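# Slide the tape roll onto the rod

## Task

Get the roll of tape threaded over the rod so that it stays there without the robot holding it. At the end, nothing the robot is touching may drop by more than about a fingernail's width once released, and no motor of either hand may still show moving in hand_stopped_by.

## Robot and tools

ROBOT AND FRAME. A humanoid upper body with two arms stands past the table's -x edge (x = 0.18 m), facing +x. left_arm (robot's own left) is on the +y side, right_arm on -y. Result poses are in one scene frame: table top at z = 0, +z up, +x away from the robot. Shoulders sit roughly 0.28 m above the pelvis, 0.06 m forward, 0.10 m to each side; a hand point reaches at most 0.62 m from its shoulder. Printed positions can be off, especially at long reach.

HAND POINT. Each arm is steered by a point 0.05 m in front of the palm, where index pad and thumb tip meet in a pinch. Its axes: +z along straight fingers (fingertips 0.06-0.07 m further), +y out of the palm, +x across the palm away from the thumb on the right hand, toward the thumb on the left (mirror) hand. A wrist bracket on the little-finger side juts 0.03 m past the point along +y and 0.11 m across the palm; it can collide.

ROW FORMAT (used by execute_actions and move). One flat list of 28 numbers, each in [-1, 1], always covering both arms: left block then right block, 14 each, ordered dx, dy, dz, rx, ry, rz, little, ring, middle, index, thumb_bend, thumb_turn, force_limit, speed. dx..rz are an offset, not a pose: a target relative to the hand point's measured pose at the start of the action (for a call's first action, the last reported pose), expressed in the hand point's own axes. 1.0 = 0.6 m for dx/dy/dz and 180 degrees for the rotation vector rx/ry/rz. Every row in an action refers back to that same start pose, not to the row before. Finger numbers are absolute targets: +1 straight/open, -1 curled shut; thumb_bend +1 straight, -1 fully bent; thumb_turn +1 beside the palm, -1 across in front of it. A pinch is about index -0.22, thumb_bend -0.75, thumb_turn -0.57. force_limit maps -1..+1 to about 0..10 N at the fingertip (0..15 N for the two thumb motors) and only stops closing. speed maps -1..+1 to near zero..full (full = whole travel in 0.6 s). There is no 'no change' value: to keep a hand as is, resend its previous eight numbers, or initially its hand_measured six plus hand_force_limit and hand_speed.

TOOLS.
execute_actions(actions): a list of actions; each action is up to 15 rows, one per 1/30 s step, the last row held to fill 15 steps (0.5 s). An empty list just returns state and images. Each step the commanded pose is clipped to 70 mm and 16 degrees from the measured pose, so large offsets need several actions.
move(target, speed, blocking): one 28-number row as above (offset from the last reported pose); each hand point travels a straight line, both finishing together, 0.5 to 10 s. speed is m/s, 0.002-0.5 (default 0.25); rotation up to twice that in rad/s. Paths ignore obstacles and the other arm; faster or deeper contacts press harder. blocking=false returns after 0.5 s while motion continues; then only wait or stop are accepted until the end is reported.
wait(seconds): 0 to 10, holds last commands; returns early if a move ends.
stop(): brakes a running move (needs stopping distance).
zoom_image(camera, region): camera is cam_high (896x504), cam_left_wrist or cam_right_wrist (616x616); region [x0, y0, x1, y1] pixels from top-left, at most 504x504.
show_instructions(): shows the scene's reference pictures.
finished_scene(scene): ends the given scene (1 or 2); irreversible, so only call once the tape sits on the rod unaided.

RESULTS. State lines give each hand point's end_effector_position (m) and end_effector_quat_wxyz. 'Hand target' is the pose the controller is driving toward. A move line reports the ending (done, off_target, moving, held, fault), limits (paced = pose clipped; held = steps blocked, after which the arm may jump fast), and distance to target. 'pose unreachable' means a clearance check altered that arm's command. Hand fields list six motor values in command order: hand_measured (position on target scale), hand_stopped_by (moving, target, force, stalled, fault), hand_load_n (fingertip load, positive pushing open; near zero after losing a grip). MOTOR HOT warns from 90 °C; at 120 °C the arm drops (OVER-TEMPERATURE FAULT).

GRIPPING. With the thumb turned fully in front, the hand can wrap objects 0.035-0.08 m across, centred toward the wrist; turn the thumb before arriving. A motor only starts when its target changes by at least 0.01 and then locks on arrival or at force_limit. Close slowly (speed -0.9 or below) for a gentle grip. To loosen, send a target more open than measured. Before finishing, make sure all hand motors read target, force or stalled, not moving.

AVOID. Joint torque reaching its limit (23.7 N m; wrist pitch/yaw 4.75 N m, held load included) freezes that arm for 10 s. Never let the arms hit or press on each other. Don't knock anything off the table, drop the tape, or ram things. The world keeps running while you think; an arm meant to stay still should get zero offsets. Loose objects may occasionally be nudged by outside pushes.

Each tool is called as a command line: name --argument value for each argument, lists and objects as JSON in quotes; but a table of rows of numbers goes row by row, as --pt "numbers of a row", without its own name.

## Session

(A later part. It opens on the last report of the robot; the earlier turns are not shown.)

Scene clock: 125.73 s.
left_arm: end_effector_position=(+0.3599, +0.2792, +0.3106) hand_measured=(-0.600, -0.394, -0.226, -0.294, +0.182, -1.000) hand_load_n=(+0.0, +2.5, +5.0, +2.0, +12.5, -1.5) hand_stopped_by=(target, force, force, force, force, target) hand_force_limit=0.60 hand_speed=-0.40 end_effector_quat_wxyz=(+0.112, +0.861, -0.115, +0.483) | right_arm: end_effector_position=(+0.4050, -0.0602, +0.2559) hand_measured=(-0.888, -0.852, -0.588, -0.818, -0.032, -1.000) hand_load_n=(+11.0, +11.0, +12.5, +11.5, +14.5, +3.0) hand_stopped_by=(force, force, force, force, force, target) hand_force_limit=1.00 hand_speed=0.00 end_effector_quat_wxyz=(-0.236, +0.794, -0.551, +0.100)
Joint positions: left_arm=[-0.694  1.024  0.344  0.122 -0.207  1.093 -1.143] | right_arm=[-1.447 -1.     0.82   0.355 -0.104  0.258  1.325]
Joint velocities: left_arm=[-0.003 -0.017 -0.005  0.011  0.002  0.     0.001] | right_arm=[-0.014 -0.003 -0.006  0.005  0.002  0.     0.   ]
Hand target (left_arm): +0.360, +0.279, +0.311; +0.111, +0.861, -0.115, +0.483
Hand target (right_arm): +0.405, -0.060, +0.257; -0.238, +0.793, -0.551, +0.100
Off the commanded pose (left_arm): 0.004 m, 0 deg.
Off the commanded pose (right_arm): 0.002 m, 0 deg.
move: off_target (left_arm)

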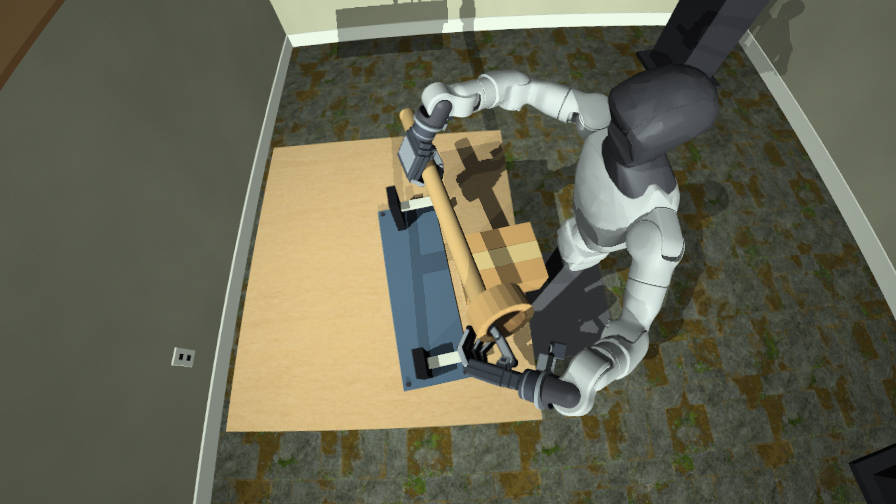

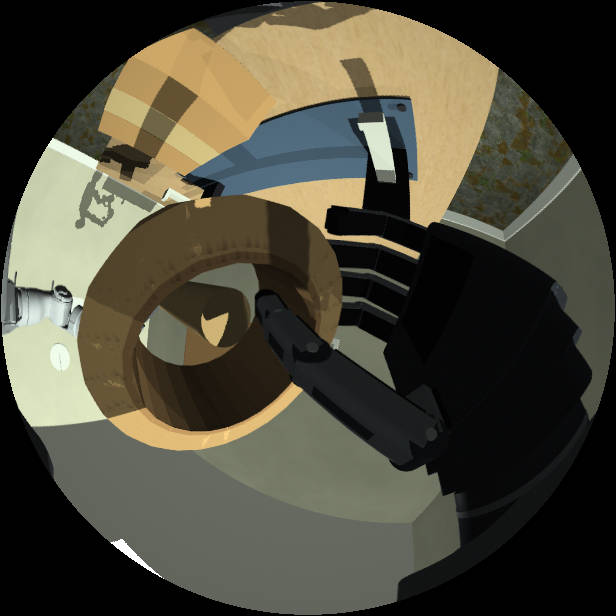

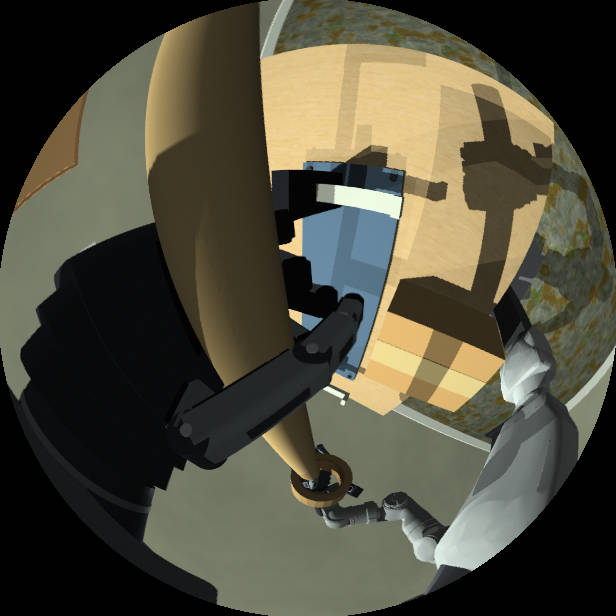

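move --target '[0.018,0.035,0.028,0,0,0,-0.6,-0.6,-0.6,-0.6,-0.5,-1,0.6,-0.4,0,0,-0.004,0,0,0,-1,-1,-1,-1,-0.9,-1,1,0]' --speed 0.03

move --target '[0.01,0.05,0.005,0,0,0,-0.6,-0.6,-0.6,-0.6,-0.5,-1,0.6,-0.4,0,0,-0.004,0,0,0,-1,-1,-1,-1,-0.9,-1,1,0]' --speed 0.03

zoom_image --camera "cam_high" --region '[400,200,650,420]'

Scene clock: 131.50 s.
left_arm: end_effector_position=(+0.3711, +0.2579, +0.3113) hand_measured=(-0.600, -0.394, -0.226, -0.294, +0.182, -1.000) hand_load_n=(+0.0, +2.5, +5.0, +2.0, +12.0, -1.5) hand_stopped_by=(target, force, force, force, force, target) hand_force_limit=0.60 hand_speed=-0.40 end_effector_quat_wxyz=(+0.106, +0.863, -0.110, +0.481) | right_arm: end_effector_position=(+0.4043, -0.0639, +0.2566) hand_measured=(-0.888, -0.852, -0.588, -0.818, -0.032, -1.000) hand_load_n=(+11.0, +11.0, +12.5, +11.5, +14.5, +3.0) hand_stopped_by=(force, force, force, force, force, target) hand_force_limit=1.00 hand_speed=0.00 end_effector_quat_wxyz=(-0.233, +0.794, -0.553, +0.102)
Joint positions: left_arm=[-0.739  0.961  0.312  0.006 -0.206  1.223 -1.051] | right_arm=[-1.447 -1.012  0.82   0.349 -0.105  0.258  1.331]
Joint velocities: left_arm=[-0.003 -0.005 -0.023  0.    -0.008  0.     0.002] | right_arm=[ 0.    -0.006  0.002  0.012 -0.005  0.001  0.   ]
Hand target (left_arm): +0.371, +0.253, +0.312; +0.112, +0.862, -0.115, +0.481
Hand target (right_arm): +0.404, -0.061, +0.258; -0.236, +0.794, -0.551, +0.100
Off the commanded pose (left_arm): 0.005 m, 1 deg.
Off the commanded pose (right_arm): 0.003 m, 0 deg.
move: off_target (left_arm)

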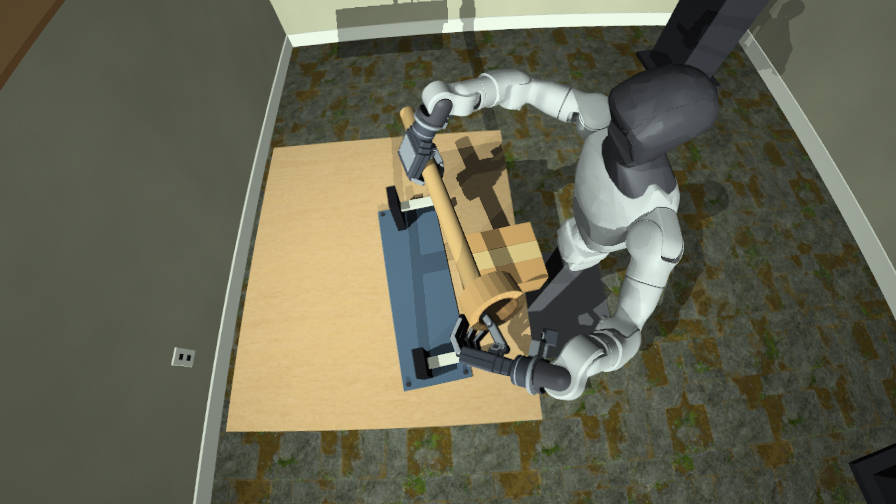

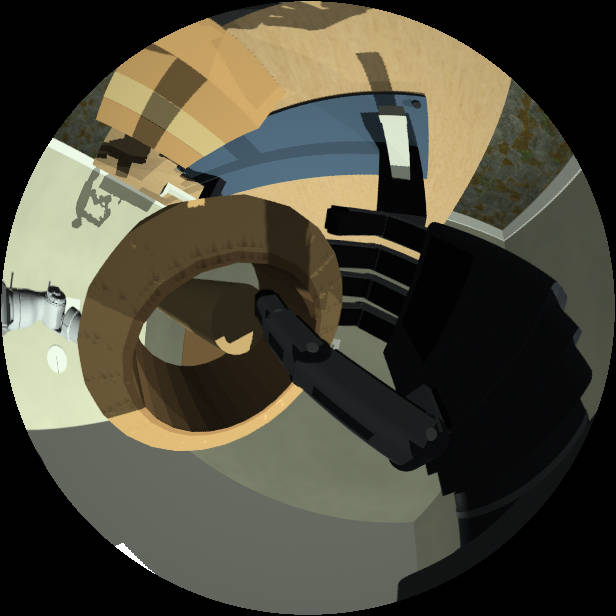

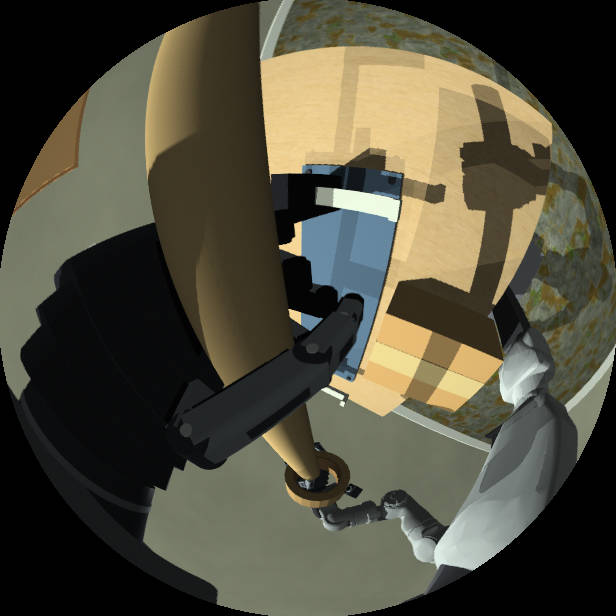

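Scene clock: 132.77 s.
left_arm: end_effector_position=(+0.3695, +0.2505, +0.3106) hand_measured=(-0.600, -0.394, -0.226, -0.294, +0.182, -1.000) hand_load_n=(+0.0, +3.0, +6.0, +3.0, +10.5, -2.0) hand_stopped_by=(target, force, force, force, force, target) hand_force_limit=0.60 hand_speed=-0.40 end_effector_quat_wxyz=(+0.075, +0.873, -0.081, +0.475) | right_arm: end_effector_position=(+0.4027, -0.0744, +0.2568) hand_measured=(-0.888, -0.852, -0.588, -0.818, -0.032, -1.000) hand_load_n=(+13.0, +11.0, +11.5, +8.0, +15.5, +1.5) hand_stopped_by=(force, force, force, force, force, target) hand_force_limit=1.00 hand_speed=0.00 end_effector_quat_wxyz=(-0.223, +0.792, -0.559, +0.105)
Joint positions: left_arm=[-0.73   0.92   0.338 -0.19  -0.191  1.43  -0.946] | right_arm=[-1.441 -1.038  0.82   0.348 -0.107  0.252  1.348]
Joint velocities: left_arm=[-0.003 -0.002 -0.008  0.002  0.011  0.01   0.   ] | right_arm=[0.003 0.    0.008 0.011 0.002 0.    0.   ]
Hand target (left_arm): +0.366, +0.229, +0.316; +0.106, +0.864, -0.110, +0.479
Hand target (right_arm): +0.403, -0.065, +0.259; -0.233, +0.794, -0.552, +0.102
Off the commanded pose (left_arm): 0.024 m, 5 deg.
Off the commanded pose (right_arm): 0.010 m, 1 deg.
move: off_target (left_arm, right_arm)

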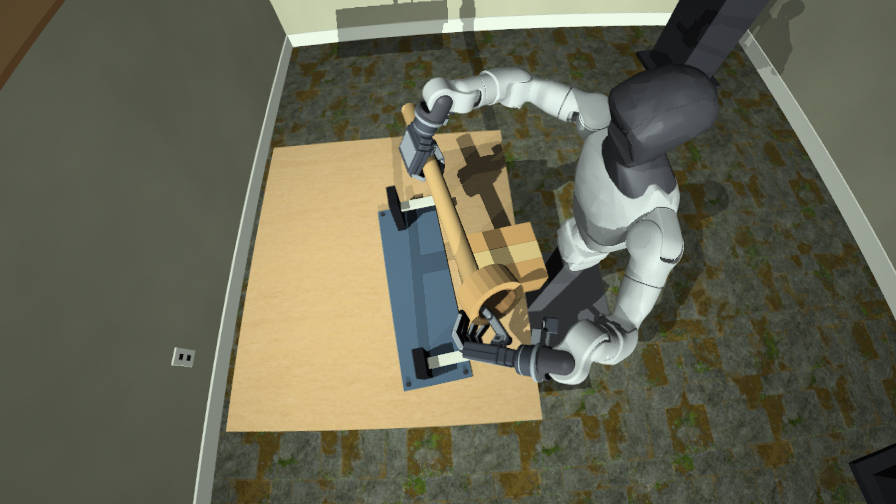

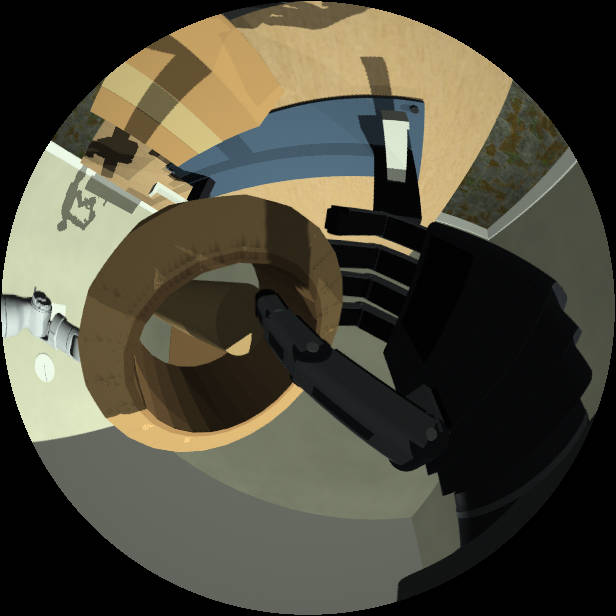

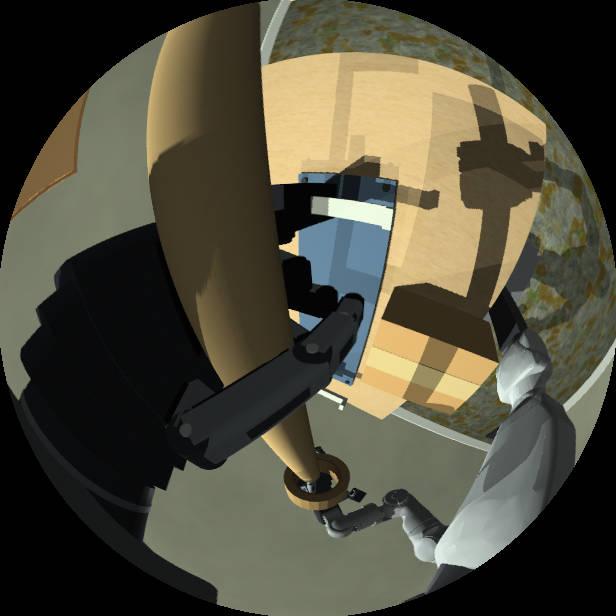

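Region (400, 200, 650, 420) of cam_high's 896x504 image, scaled by 2.016, with more detail than that image has; it fills the top 444 rows of this view, and the rest is white.

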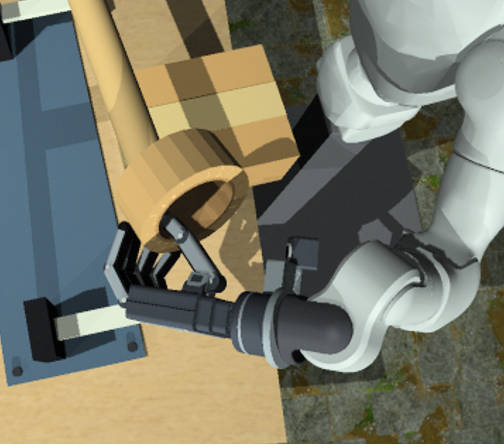

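move --target '[0,-0.012,0.022,-0.03,0,0.02,-0.6,-0.6,-0.6,-0.6,-0.5,-1,0.6,-0.4,0,0,-0.004,0,0,0,-1,-1,-1,-1,-0.9,-1,1,0]' --speed 0.03

move --target '[0.005,0.05,0.025,0,0,0,-0.6,-0.6,-0.6,-0.6,-0.5,-1,0.6,-0.4,0,0,-0.004,0,0,0,-1,-1,-1,-1,-0.9,-1,1,0]' --speed 0.03

zoom_image --camera "cam_high" --region '[400,200,650,420]'

Scene clock: 141.37 s.
left_arm: end_effector_position=(+0.3834, +0.2541, +0.3042) hand_measured=(-0.600, -0.394, -0.226, -0.294, +0.182, -1.000) hand_load_n=(+0.0, +2.5, +5.0, +2.0, +12.5, -1.5) hand_stopped_by=(target, force, force, force, force, target) hand_force_limit=0.60 hand_speed=-0.40 end_effector_quat_wxyz=(+0.103, +0.864, -0.128, +0.475) | right_arm: end_effector_position=(+0.4018, -0.0753, +0.2572) hand_measured=(-0.888, -0.852, -0.588, -0.818, -0.032, -1.000) hand_load_n=(+10.0, +10.0, +12.0, +10.0, +15.0, +3.5) hand_stopped_by=(force, force, force, force, force, target) hand_force_limit=1.00 hand_speed=0.00 end_effector_quat_wxyz=(-0.221, +0.792, -0.559, +0.105)
Joint positions: left_arm=[-0.803  0.953  0.226  0.105 -0.192  1.142 -1.046] | right_arm=[-1.442 -1.042  0.822  0.342 -0.105  0.253  1.352]
Joint velocities: left_arm=[ 0.005  0.014 -0.008 -0.002 -0.002 -0.004  0.   ] | right_arm=[ 0.008 -0.018 -0.003 -0.008  0.005  0.     0.   ]
Hand target (left_arm): +0.383, +0.254, +0.305; +0.102, +0.864, -0.130, +0.475
Hand target (right_arm): +0.402, -0.075, +0.259; -0.223, +0.792, -0.559, +0.105
Off the commanded pose (left_arm): 0.002 m, 1 deg.
Off the commanded pose (right_arm): 0.002 m, 0 deg.
move: done

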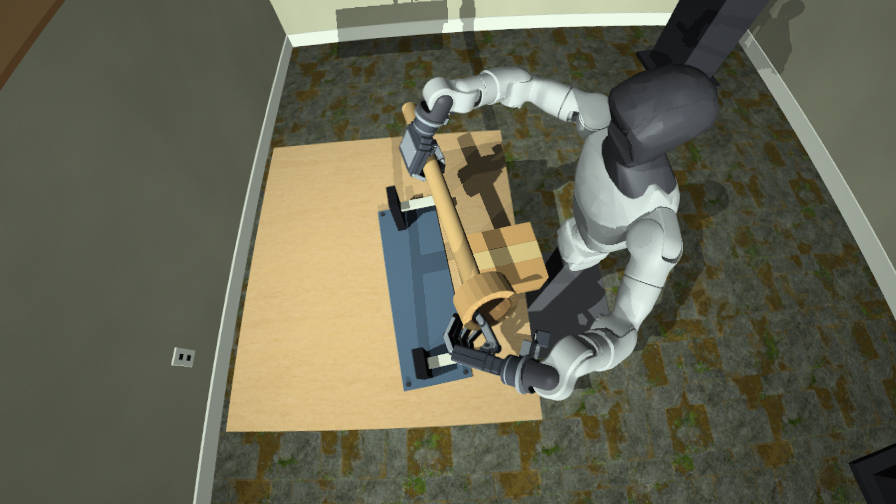

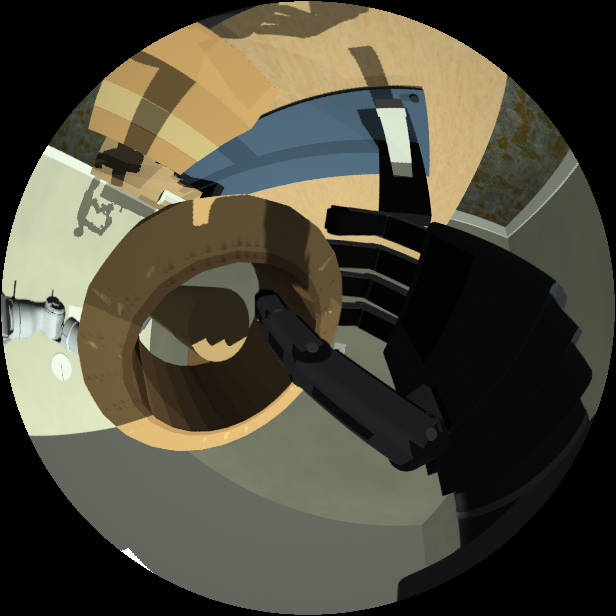

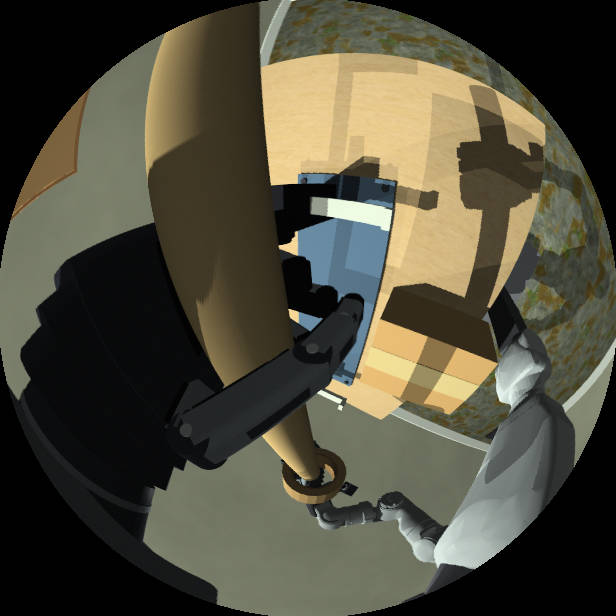

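Scene clock: 142.73 s.
left_arm: end_effector_position=(+0.3883, +0.2403, +0.2962) hand_measured=(-0.600, -0.394, -0.226, -0.294, +0.182, -1.000) hand_load_n=(+0.0, +3.0, +5.5, +2.5, +11.0, -1.5) hand_stopped_by=(target, force, force, force, force, target) hand_force_limit=0.60 hand_speed=-0.40 end_effector_quat_wxyz=(+0.073, +0.872, -0.109, +0.471) | right_arm: end_effector_position=(+0.4013, -0.0868, +0.2574) hand_measured=(-0.888, -0.852, -0.588, -0.818, -0.032, -1.000) hand_load_n=(+10.0, +10.0, +12.0, +10.0, +15.0, +3.0) hand_stopped_by=(force, force, force, force, force, target) hand_force_limit=1.00 hand_speed=0.00 end_effector_quat_wxyz=(-0.210, +0.789, -0.566, +0.112)
Joint positions: left_arm=[-0.785  0.878  0.234 -0.075 -0.176  1.304 -0.914] | right_arm=[-1.438 -1.066  0.822  0.341 -0.117  0.25   1.368]
Joint velocities: left_arm=[-0.005  0.    -0.003 -0.008 -0.003  0.001  0.   ] | right_arm=[-0.005 -0.005  0.014 -0.002  0.014  0.     0.   ]
Hand target (left_arm): +0.385, +0.222, +0.299; +0.102, +0.866, -0.128, +0.473
Hand target (right_arm): +0.401, -0.076, +0.259; -0.221, +0.792, -0.559, +0.105
Off the commanded pose (left_arm): 0.020 m, 4 deg.
Off the commanded pose (right_arm): 0.011 m, 2 deg.
move: off_target (left_arm, right_arm)

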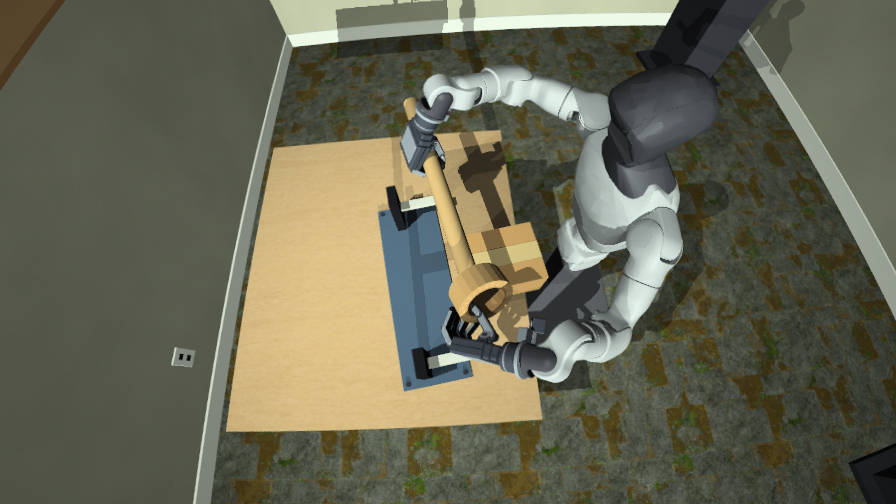

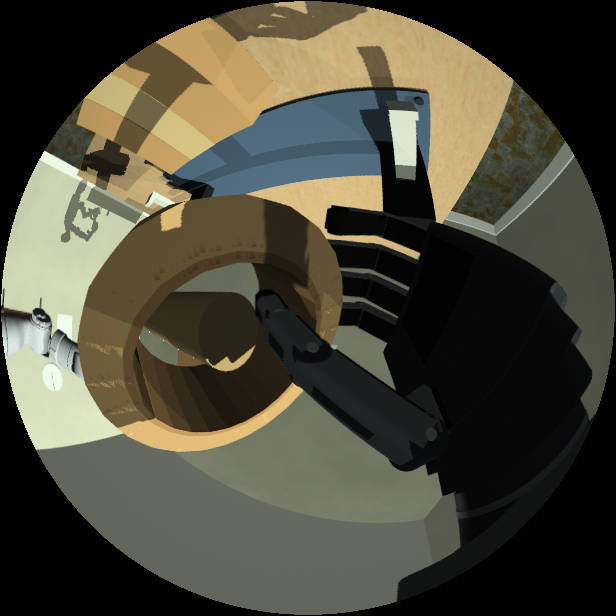

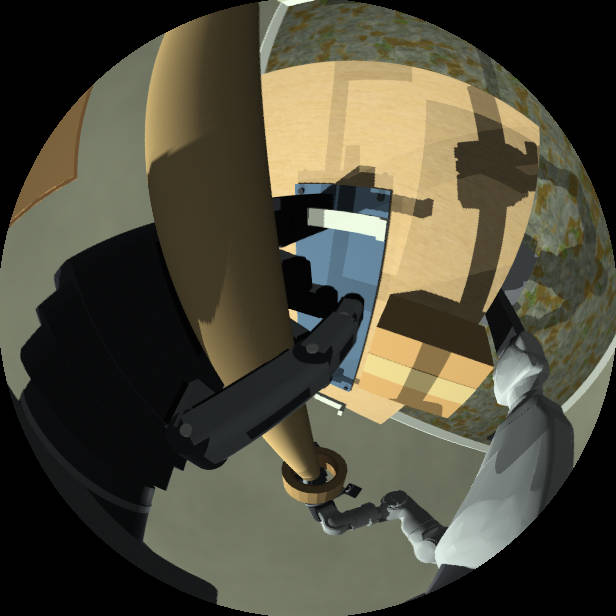

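Region (400, 200, 650, 420) of cam_high's 896x504 image, scaled by 2.016, with more detail than that image has; it fills the top 444 rows of this view, and the rest is white.

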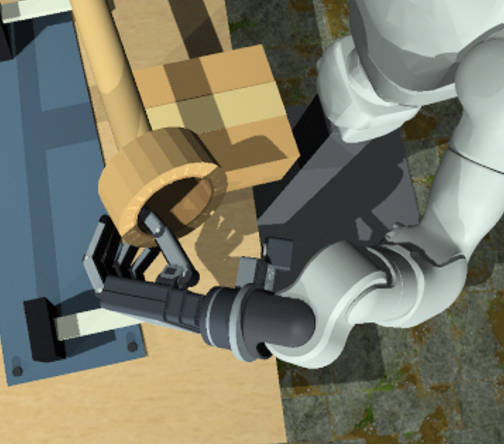

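move --target '[0.015,-0.012,-0.012,-0.025,0,0.015,-0.6,-0.6,-0.6,-0.6,-0.5,-1,0.6,-0.4,0,0,-0.004,0,0,0,-1,-1,-1,-1,-0.9,-1,1,0]' --speed 0.03

move --target '[0.008,0.045,0.012,0,0,0,-0.6,-0.6,-0.6,-0.6,-0.5,-1,0.6,-0.4,0,0,-0.004,0,0,0,-1,-1,-1,-1,-0.9,-1,1,0]' --speed 0.03

zoom_image --camera "cam_high" --region '[400,200,650,420]'

Scene clock: 151.77 s.
left_arm: end_effector_position=(+0.3907, +0.2468, +0.3087) hand_measured=(-0.600, -0.394, -0.226, -0.294, +0.182, -1.000) hand_load_n=(+0.0, +2.5, +5.0, +2.0, +12.5, -1.5) hand_stopped_by=(target, force, force, force, force, target) hand_force_limit=0.60 hand_speed=-0.40 end_effector_quat_wxyz=(+0.097, +0.865, -0.146, +0.471) | right_arm: end_effector_position=(+0.4004, -0.0875, +0.2579) hand_measured=(-0.888, -0.852, -0.588, -0.818, -0.032, -1.000) hand_load_n=(+10.0, +10.0, +12.0, +10.0, +15.0, +3.5) hand_stopped_by=(force, force, force, force, force, target) hand_force_limit=1.00 hand_speed=0.00 end_effector_quat_wxyz=(-0.208, +0.790, -0.566, +0.113)
Joint positions: left_arm=[-0.878  0.956  0.158  0.143 -0.176  1.133 -1.054] | right_arm=[-1.439 -1.07   0.822  0.336 -0.117  0.251  1.373]
Joint velocities: left_arm=[ 0.002  0.009 -0.009  0.006  0.017  0.    -0.004] | right_arm=[ 0.015 -0.005  0.    -0.005  0.002  0.     0.   ]
Hand target (left_arm): +0.391, +0.247, +0.309; +0.097, +0.865, -0.147, +0.470
Hand target (right_arm): +0.400, -0.087, +0.259; -0.210, +0.789, -0.566, +0.113
Off the commanded pose (left_arm): 0.002 m, 0 deg.
Off the commanded pose (right_arm): 0.002 m, 0 deg.
move: done

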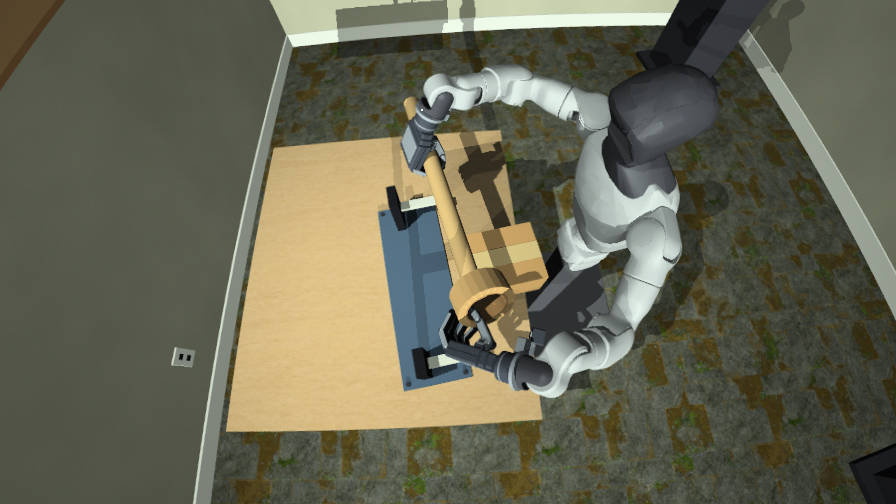

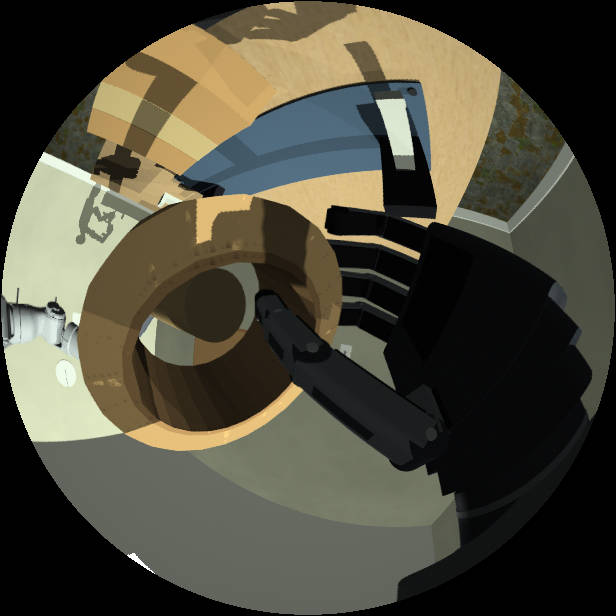

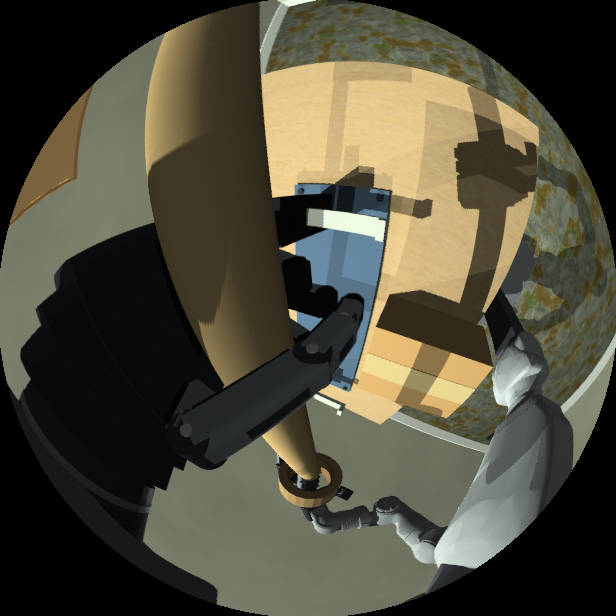

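Scene clock: 152.93 s.
left_arm: end_effector_position=(+0.3907, +0.2341, +0.3062) hand_measured=(-0.600, -0.394, -0.226, -0.294, +0.182, -1.000) hand_load_n=(+0.0, +3.0, +5.5, +2.5, +11.5, -1.5) hand_stopped_by=(target, force, force, force, force, target) hand_force_limit=0.60 hand_speed=-0.40 end_effector_quat_wxyz=(+0.073, +0.871, -0.130, +0.467) | right_arm: end_effector_position=(+0.3994, -0.0953, +0.2592) hand_measured=(-0.888, -0.852, -0.588, -0.818, -0.032, -1.000) hand_load_n=(+10.0, +10.0, +12.0, +10.0, +15.0, +3.0) hand_stopped_by=(force, force, force, force, force, target) hand_force_limit=1.00 hand_speed=0.00 end_effector_quat_wxyz=(-0.201, +0.788, -0.571, +0.117)
Joint positions: left_arm=[-0.855  0.909  0.176 -0.039 -0.169  1.302 -0.954] | right_arm=[-1.438 -1.089  0.822  0.334 -0.122  0.248  1.386]
Joint velocities: left_arm=[-0.006 -0.006 -0.011 -0.008  0.015  0.002  0.002] | right_arm=[-0.002  0.008  0.002 -0.003  0.     0.     0.   ]
Hand target (left_arm): +0.388, +0.219, +0.308; +0.097, +0.866, -0.146, +0.469
Hand target (right_arm): +0.399, -0.088, +0.260; -0.208, +0.790, -0.566, +0.113
Off the commanded pose (left_arm): 0.016 m, 3 deg.
Off the commanded pose (right_arm): 0.007 m, 1 deg.
move: off_target (left_arm, right_arm)

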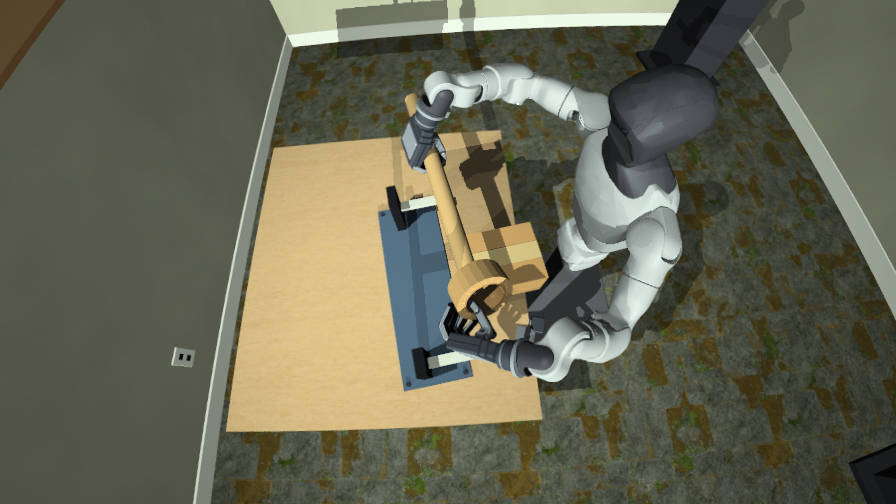

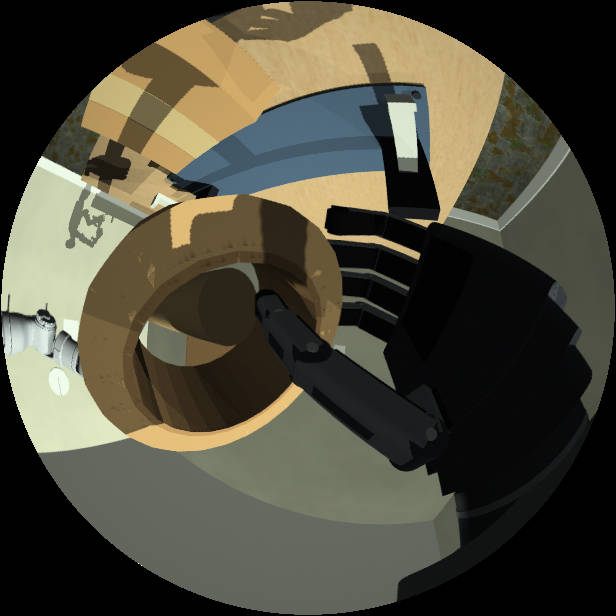

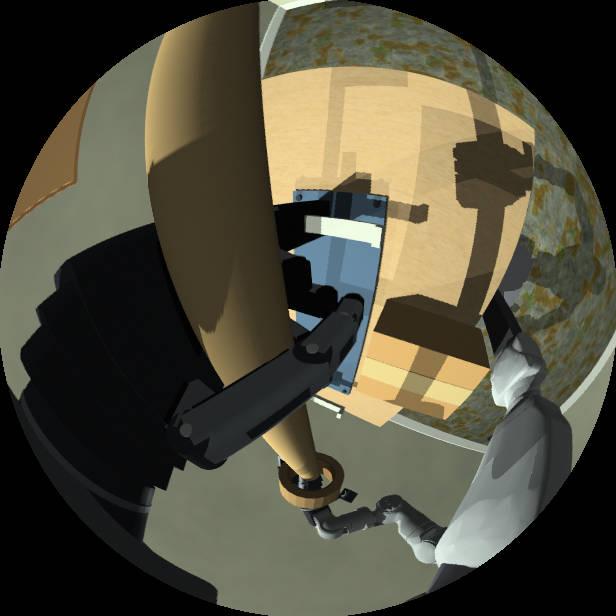

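Region (400, 200, 650, 420) of cam_high's 896x504 image, scaled by 2.016, with more detail than that image has; it fills the top 444 rows of this view, and the rest is white.

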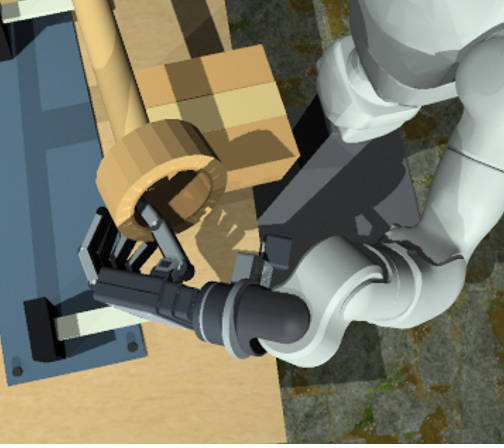

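move --target '[0.012,-0.02,0.025,-0.02,0,0.012,-0.6,-0.6,-0.6,-0.6,-0.5,-1,0.6,-0.4,0,0,-0.004,0,0,0,-1,-1,-1,-1,-0.9,-1,1,0]' --speed 0.03

move --target '[0.008,0.045,0.012,0,0,0,-0.6,-0.6,-0.6,-0.6,-0.5,-1,0.6,-0.4,0,0,-0.004,0,0,0,-1,-1,-1,-1,-0.9,-1,1,0]' --speed 0.03

zoom_image --camera "cam_high" --region '[400,200,650,420]'

Scene clock: 174.03 s.
left_arm: end_effector_position=(+0.4113, +0.2389, +0.3048) hand_measured=(-0.600, -0.394, -0.226, -0.294, +0.182, -1.000) hand_load_n=(+0.0, +2.5, +5.0, +2.0, +12.5, -1.5) hand_stopped_by=(target, force, force, force, force, target) hand_force_limit=0.60 hand_speed=-0.40 end_effector_quat_wxyz=(+0.095, +0.865, -0.159, +0.467) | right_arm: end_effector_position=(+0.3985, -0.0959, +0.2598) hand_measured=(-0.888, -0.852, -0.588, -0.818, -0.032, -1.000) hand_load_n=(+10.0, +10.0, +12.0, +10.0, +15.0, +3.5) hand_stopped_by=(force, force, force, force, force, target) hand_force_limit=1.00 hand_speed=0.00 end_effector_quat_wxyz=(-0.200, +0.788, -0.570, +0.117)
Joint positions: left_arm=[-0.993  0.921  0.048  0.29  -0.167  1.051 -1.023] | right_arm=[-1.439 -1.093  0.822  0.329 -0.122  0.249  1.391]
Joint velocities: left_arm=[-0.006  0.002 -0.018  0.003  0.005 -0.007  0.   ] | right_arm=[-0.005  0.005 -0.003  0.     0.     0.     0.   ]
Hand target (left_arm): +0.411, +0.239, +0.305; +0.094, +0.865, -0.160, +0.466
Hand target (right_arm): +0.398, -0.096, +0.261; -0.201, +0.788, -0.571, +0.117
Off the commanded pose (left_arm): 0.002 m, 1 deg.
Off the commanded pose (right_arm): 0.002 m, 0 deg.
move: done

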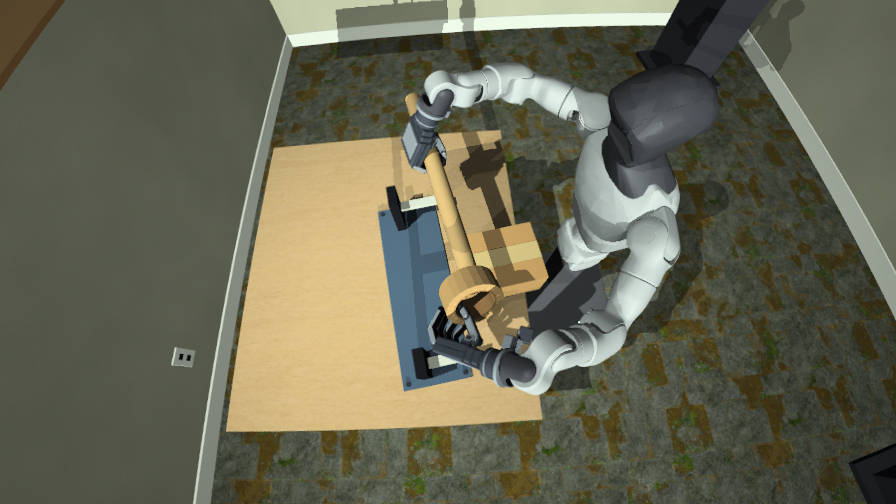

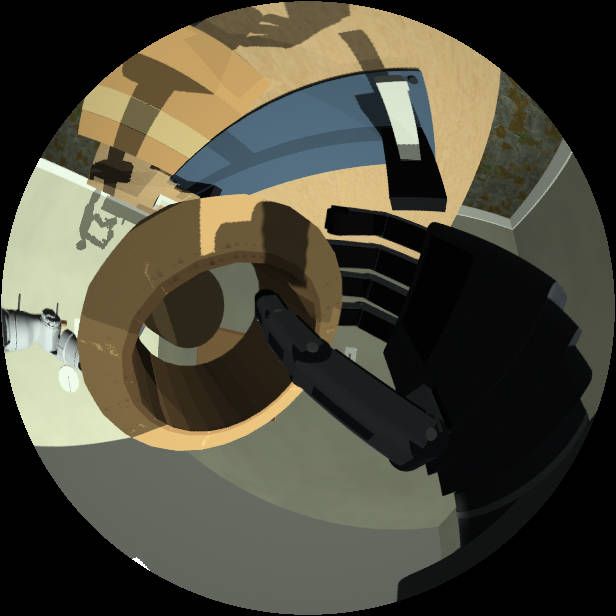

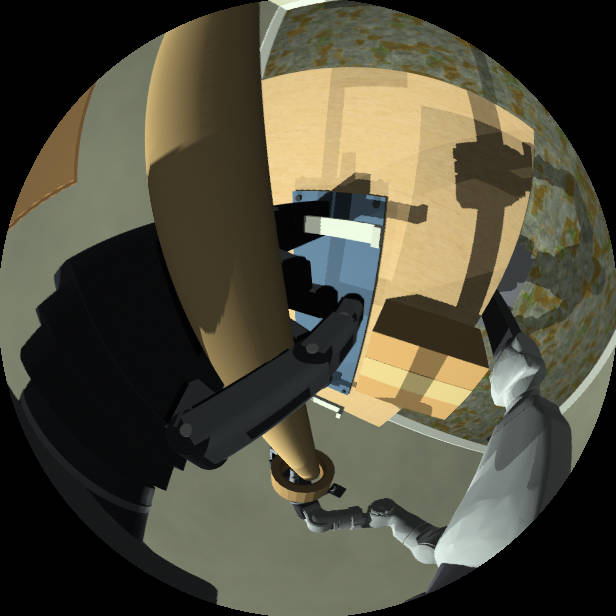

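Scene clock: 175.20 s.
left_arm: end_effector_position=(+0.4086, +0.2137, +0.3040) hand_measured=(-0.600, -0.394, -0.226, -0.294, +0.182, -1.000) hand_load_n=(+0.0, +2.5, +5.0, +2.0, +12.5, -1.5) hand_stopped_by=(target, force, force, force, force, target) hand_force_limit=0.60 hand_speed=-0.40 end_effector_quat_wxyz=(+0.090, +0.867, -0.158, +0.465) | right_arm: end_effector_position=(+0.3969, -0.0972, +0.2603) hand_measured=(-0.888, -0.852, -0.588, -0.818, -0.032, -1.000) hand_load_n=(+10.0, +10.0, +12.0, +10.0, +15.0, +3.0) hand_stopped_by=(force, force, force, force, force, target) hand_force_limit=1.00 hand_speed=0.00 end_effector_quat_wxyz=(-0.197, +0.789, -0.570, +0.117)
Joint positions: left_arm=[-0.958  0.86   0.072  0.089 -0.167  1.218 -0.946] | right_arm=[-1.439 -1.098  0.822  0.324 -0.122  0.249  1.398]
Joint velocities: left_arm=[ 0.008 -0.003  0.     0.     0.009  0.003  0.003] | right_arm=[ 0.014 -0.011  0.006  0.     0.002  0.     0.   ]
Hand target (left_arm): +0.408, +0.211, +0.304; +0.095, +0.866, -0.159, +0.465
Hand target (right_arm): +0.397, -0.096, +0.262; -0.199, +0.788, -0.570, +0.117
Off the commanded pose (left_arm): 0.003 m, 1 deg.
Off the commanded pose (right_arm): 0.002 m, 0 deg.
move: done

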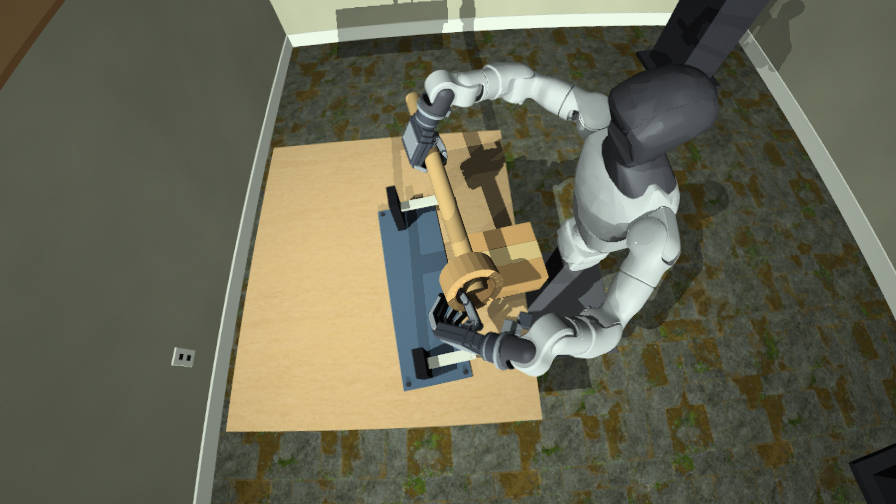

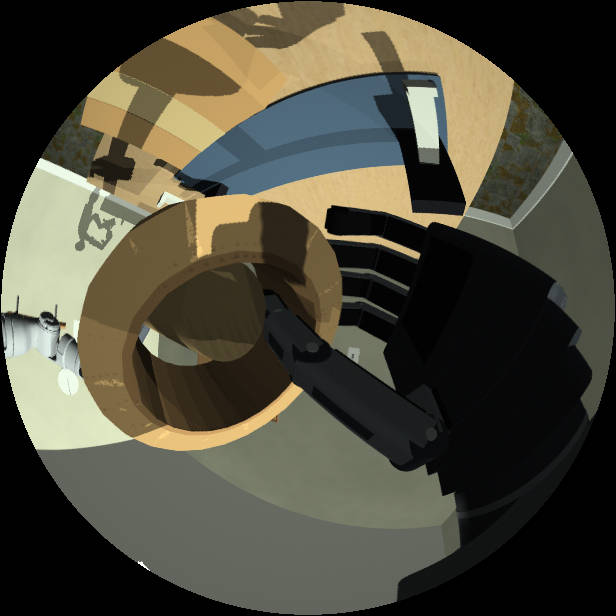

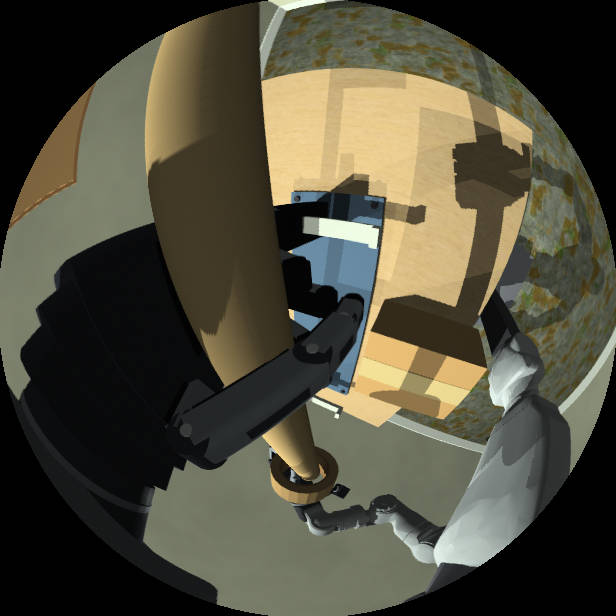

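Region (400, 200, 650, 420) of cam_high's 896x504 image, scaled by 2.016, with more detail than that image has; it fills the top 444 rows of this view, and the rest is white.

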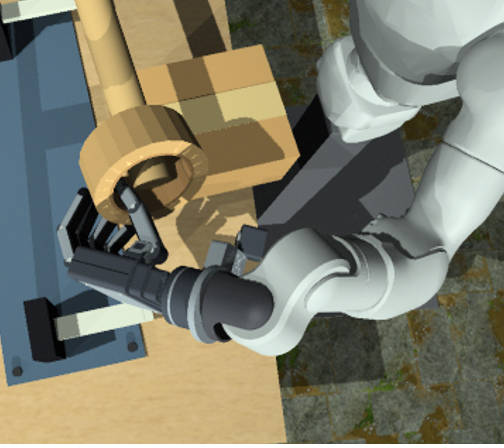

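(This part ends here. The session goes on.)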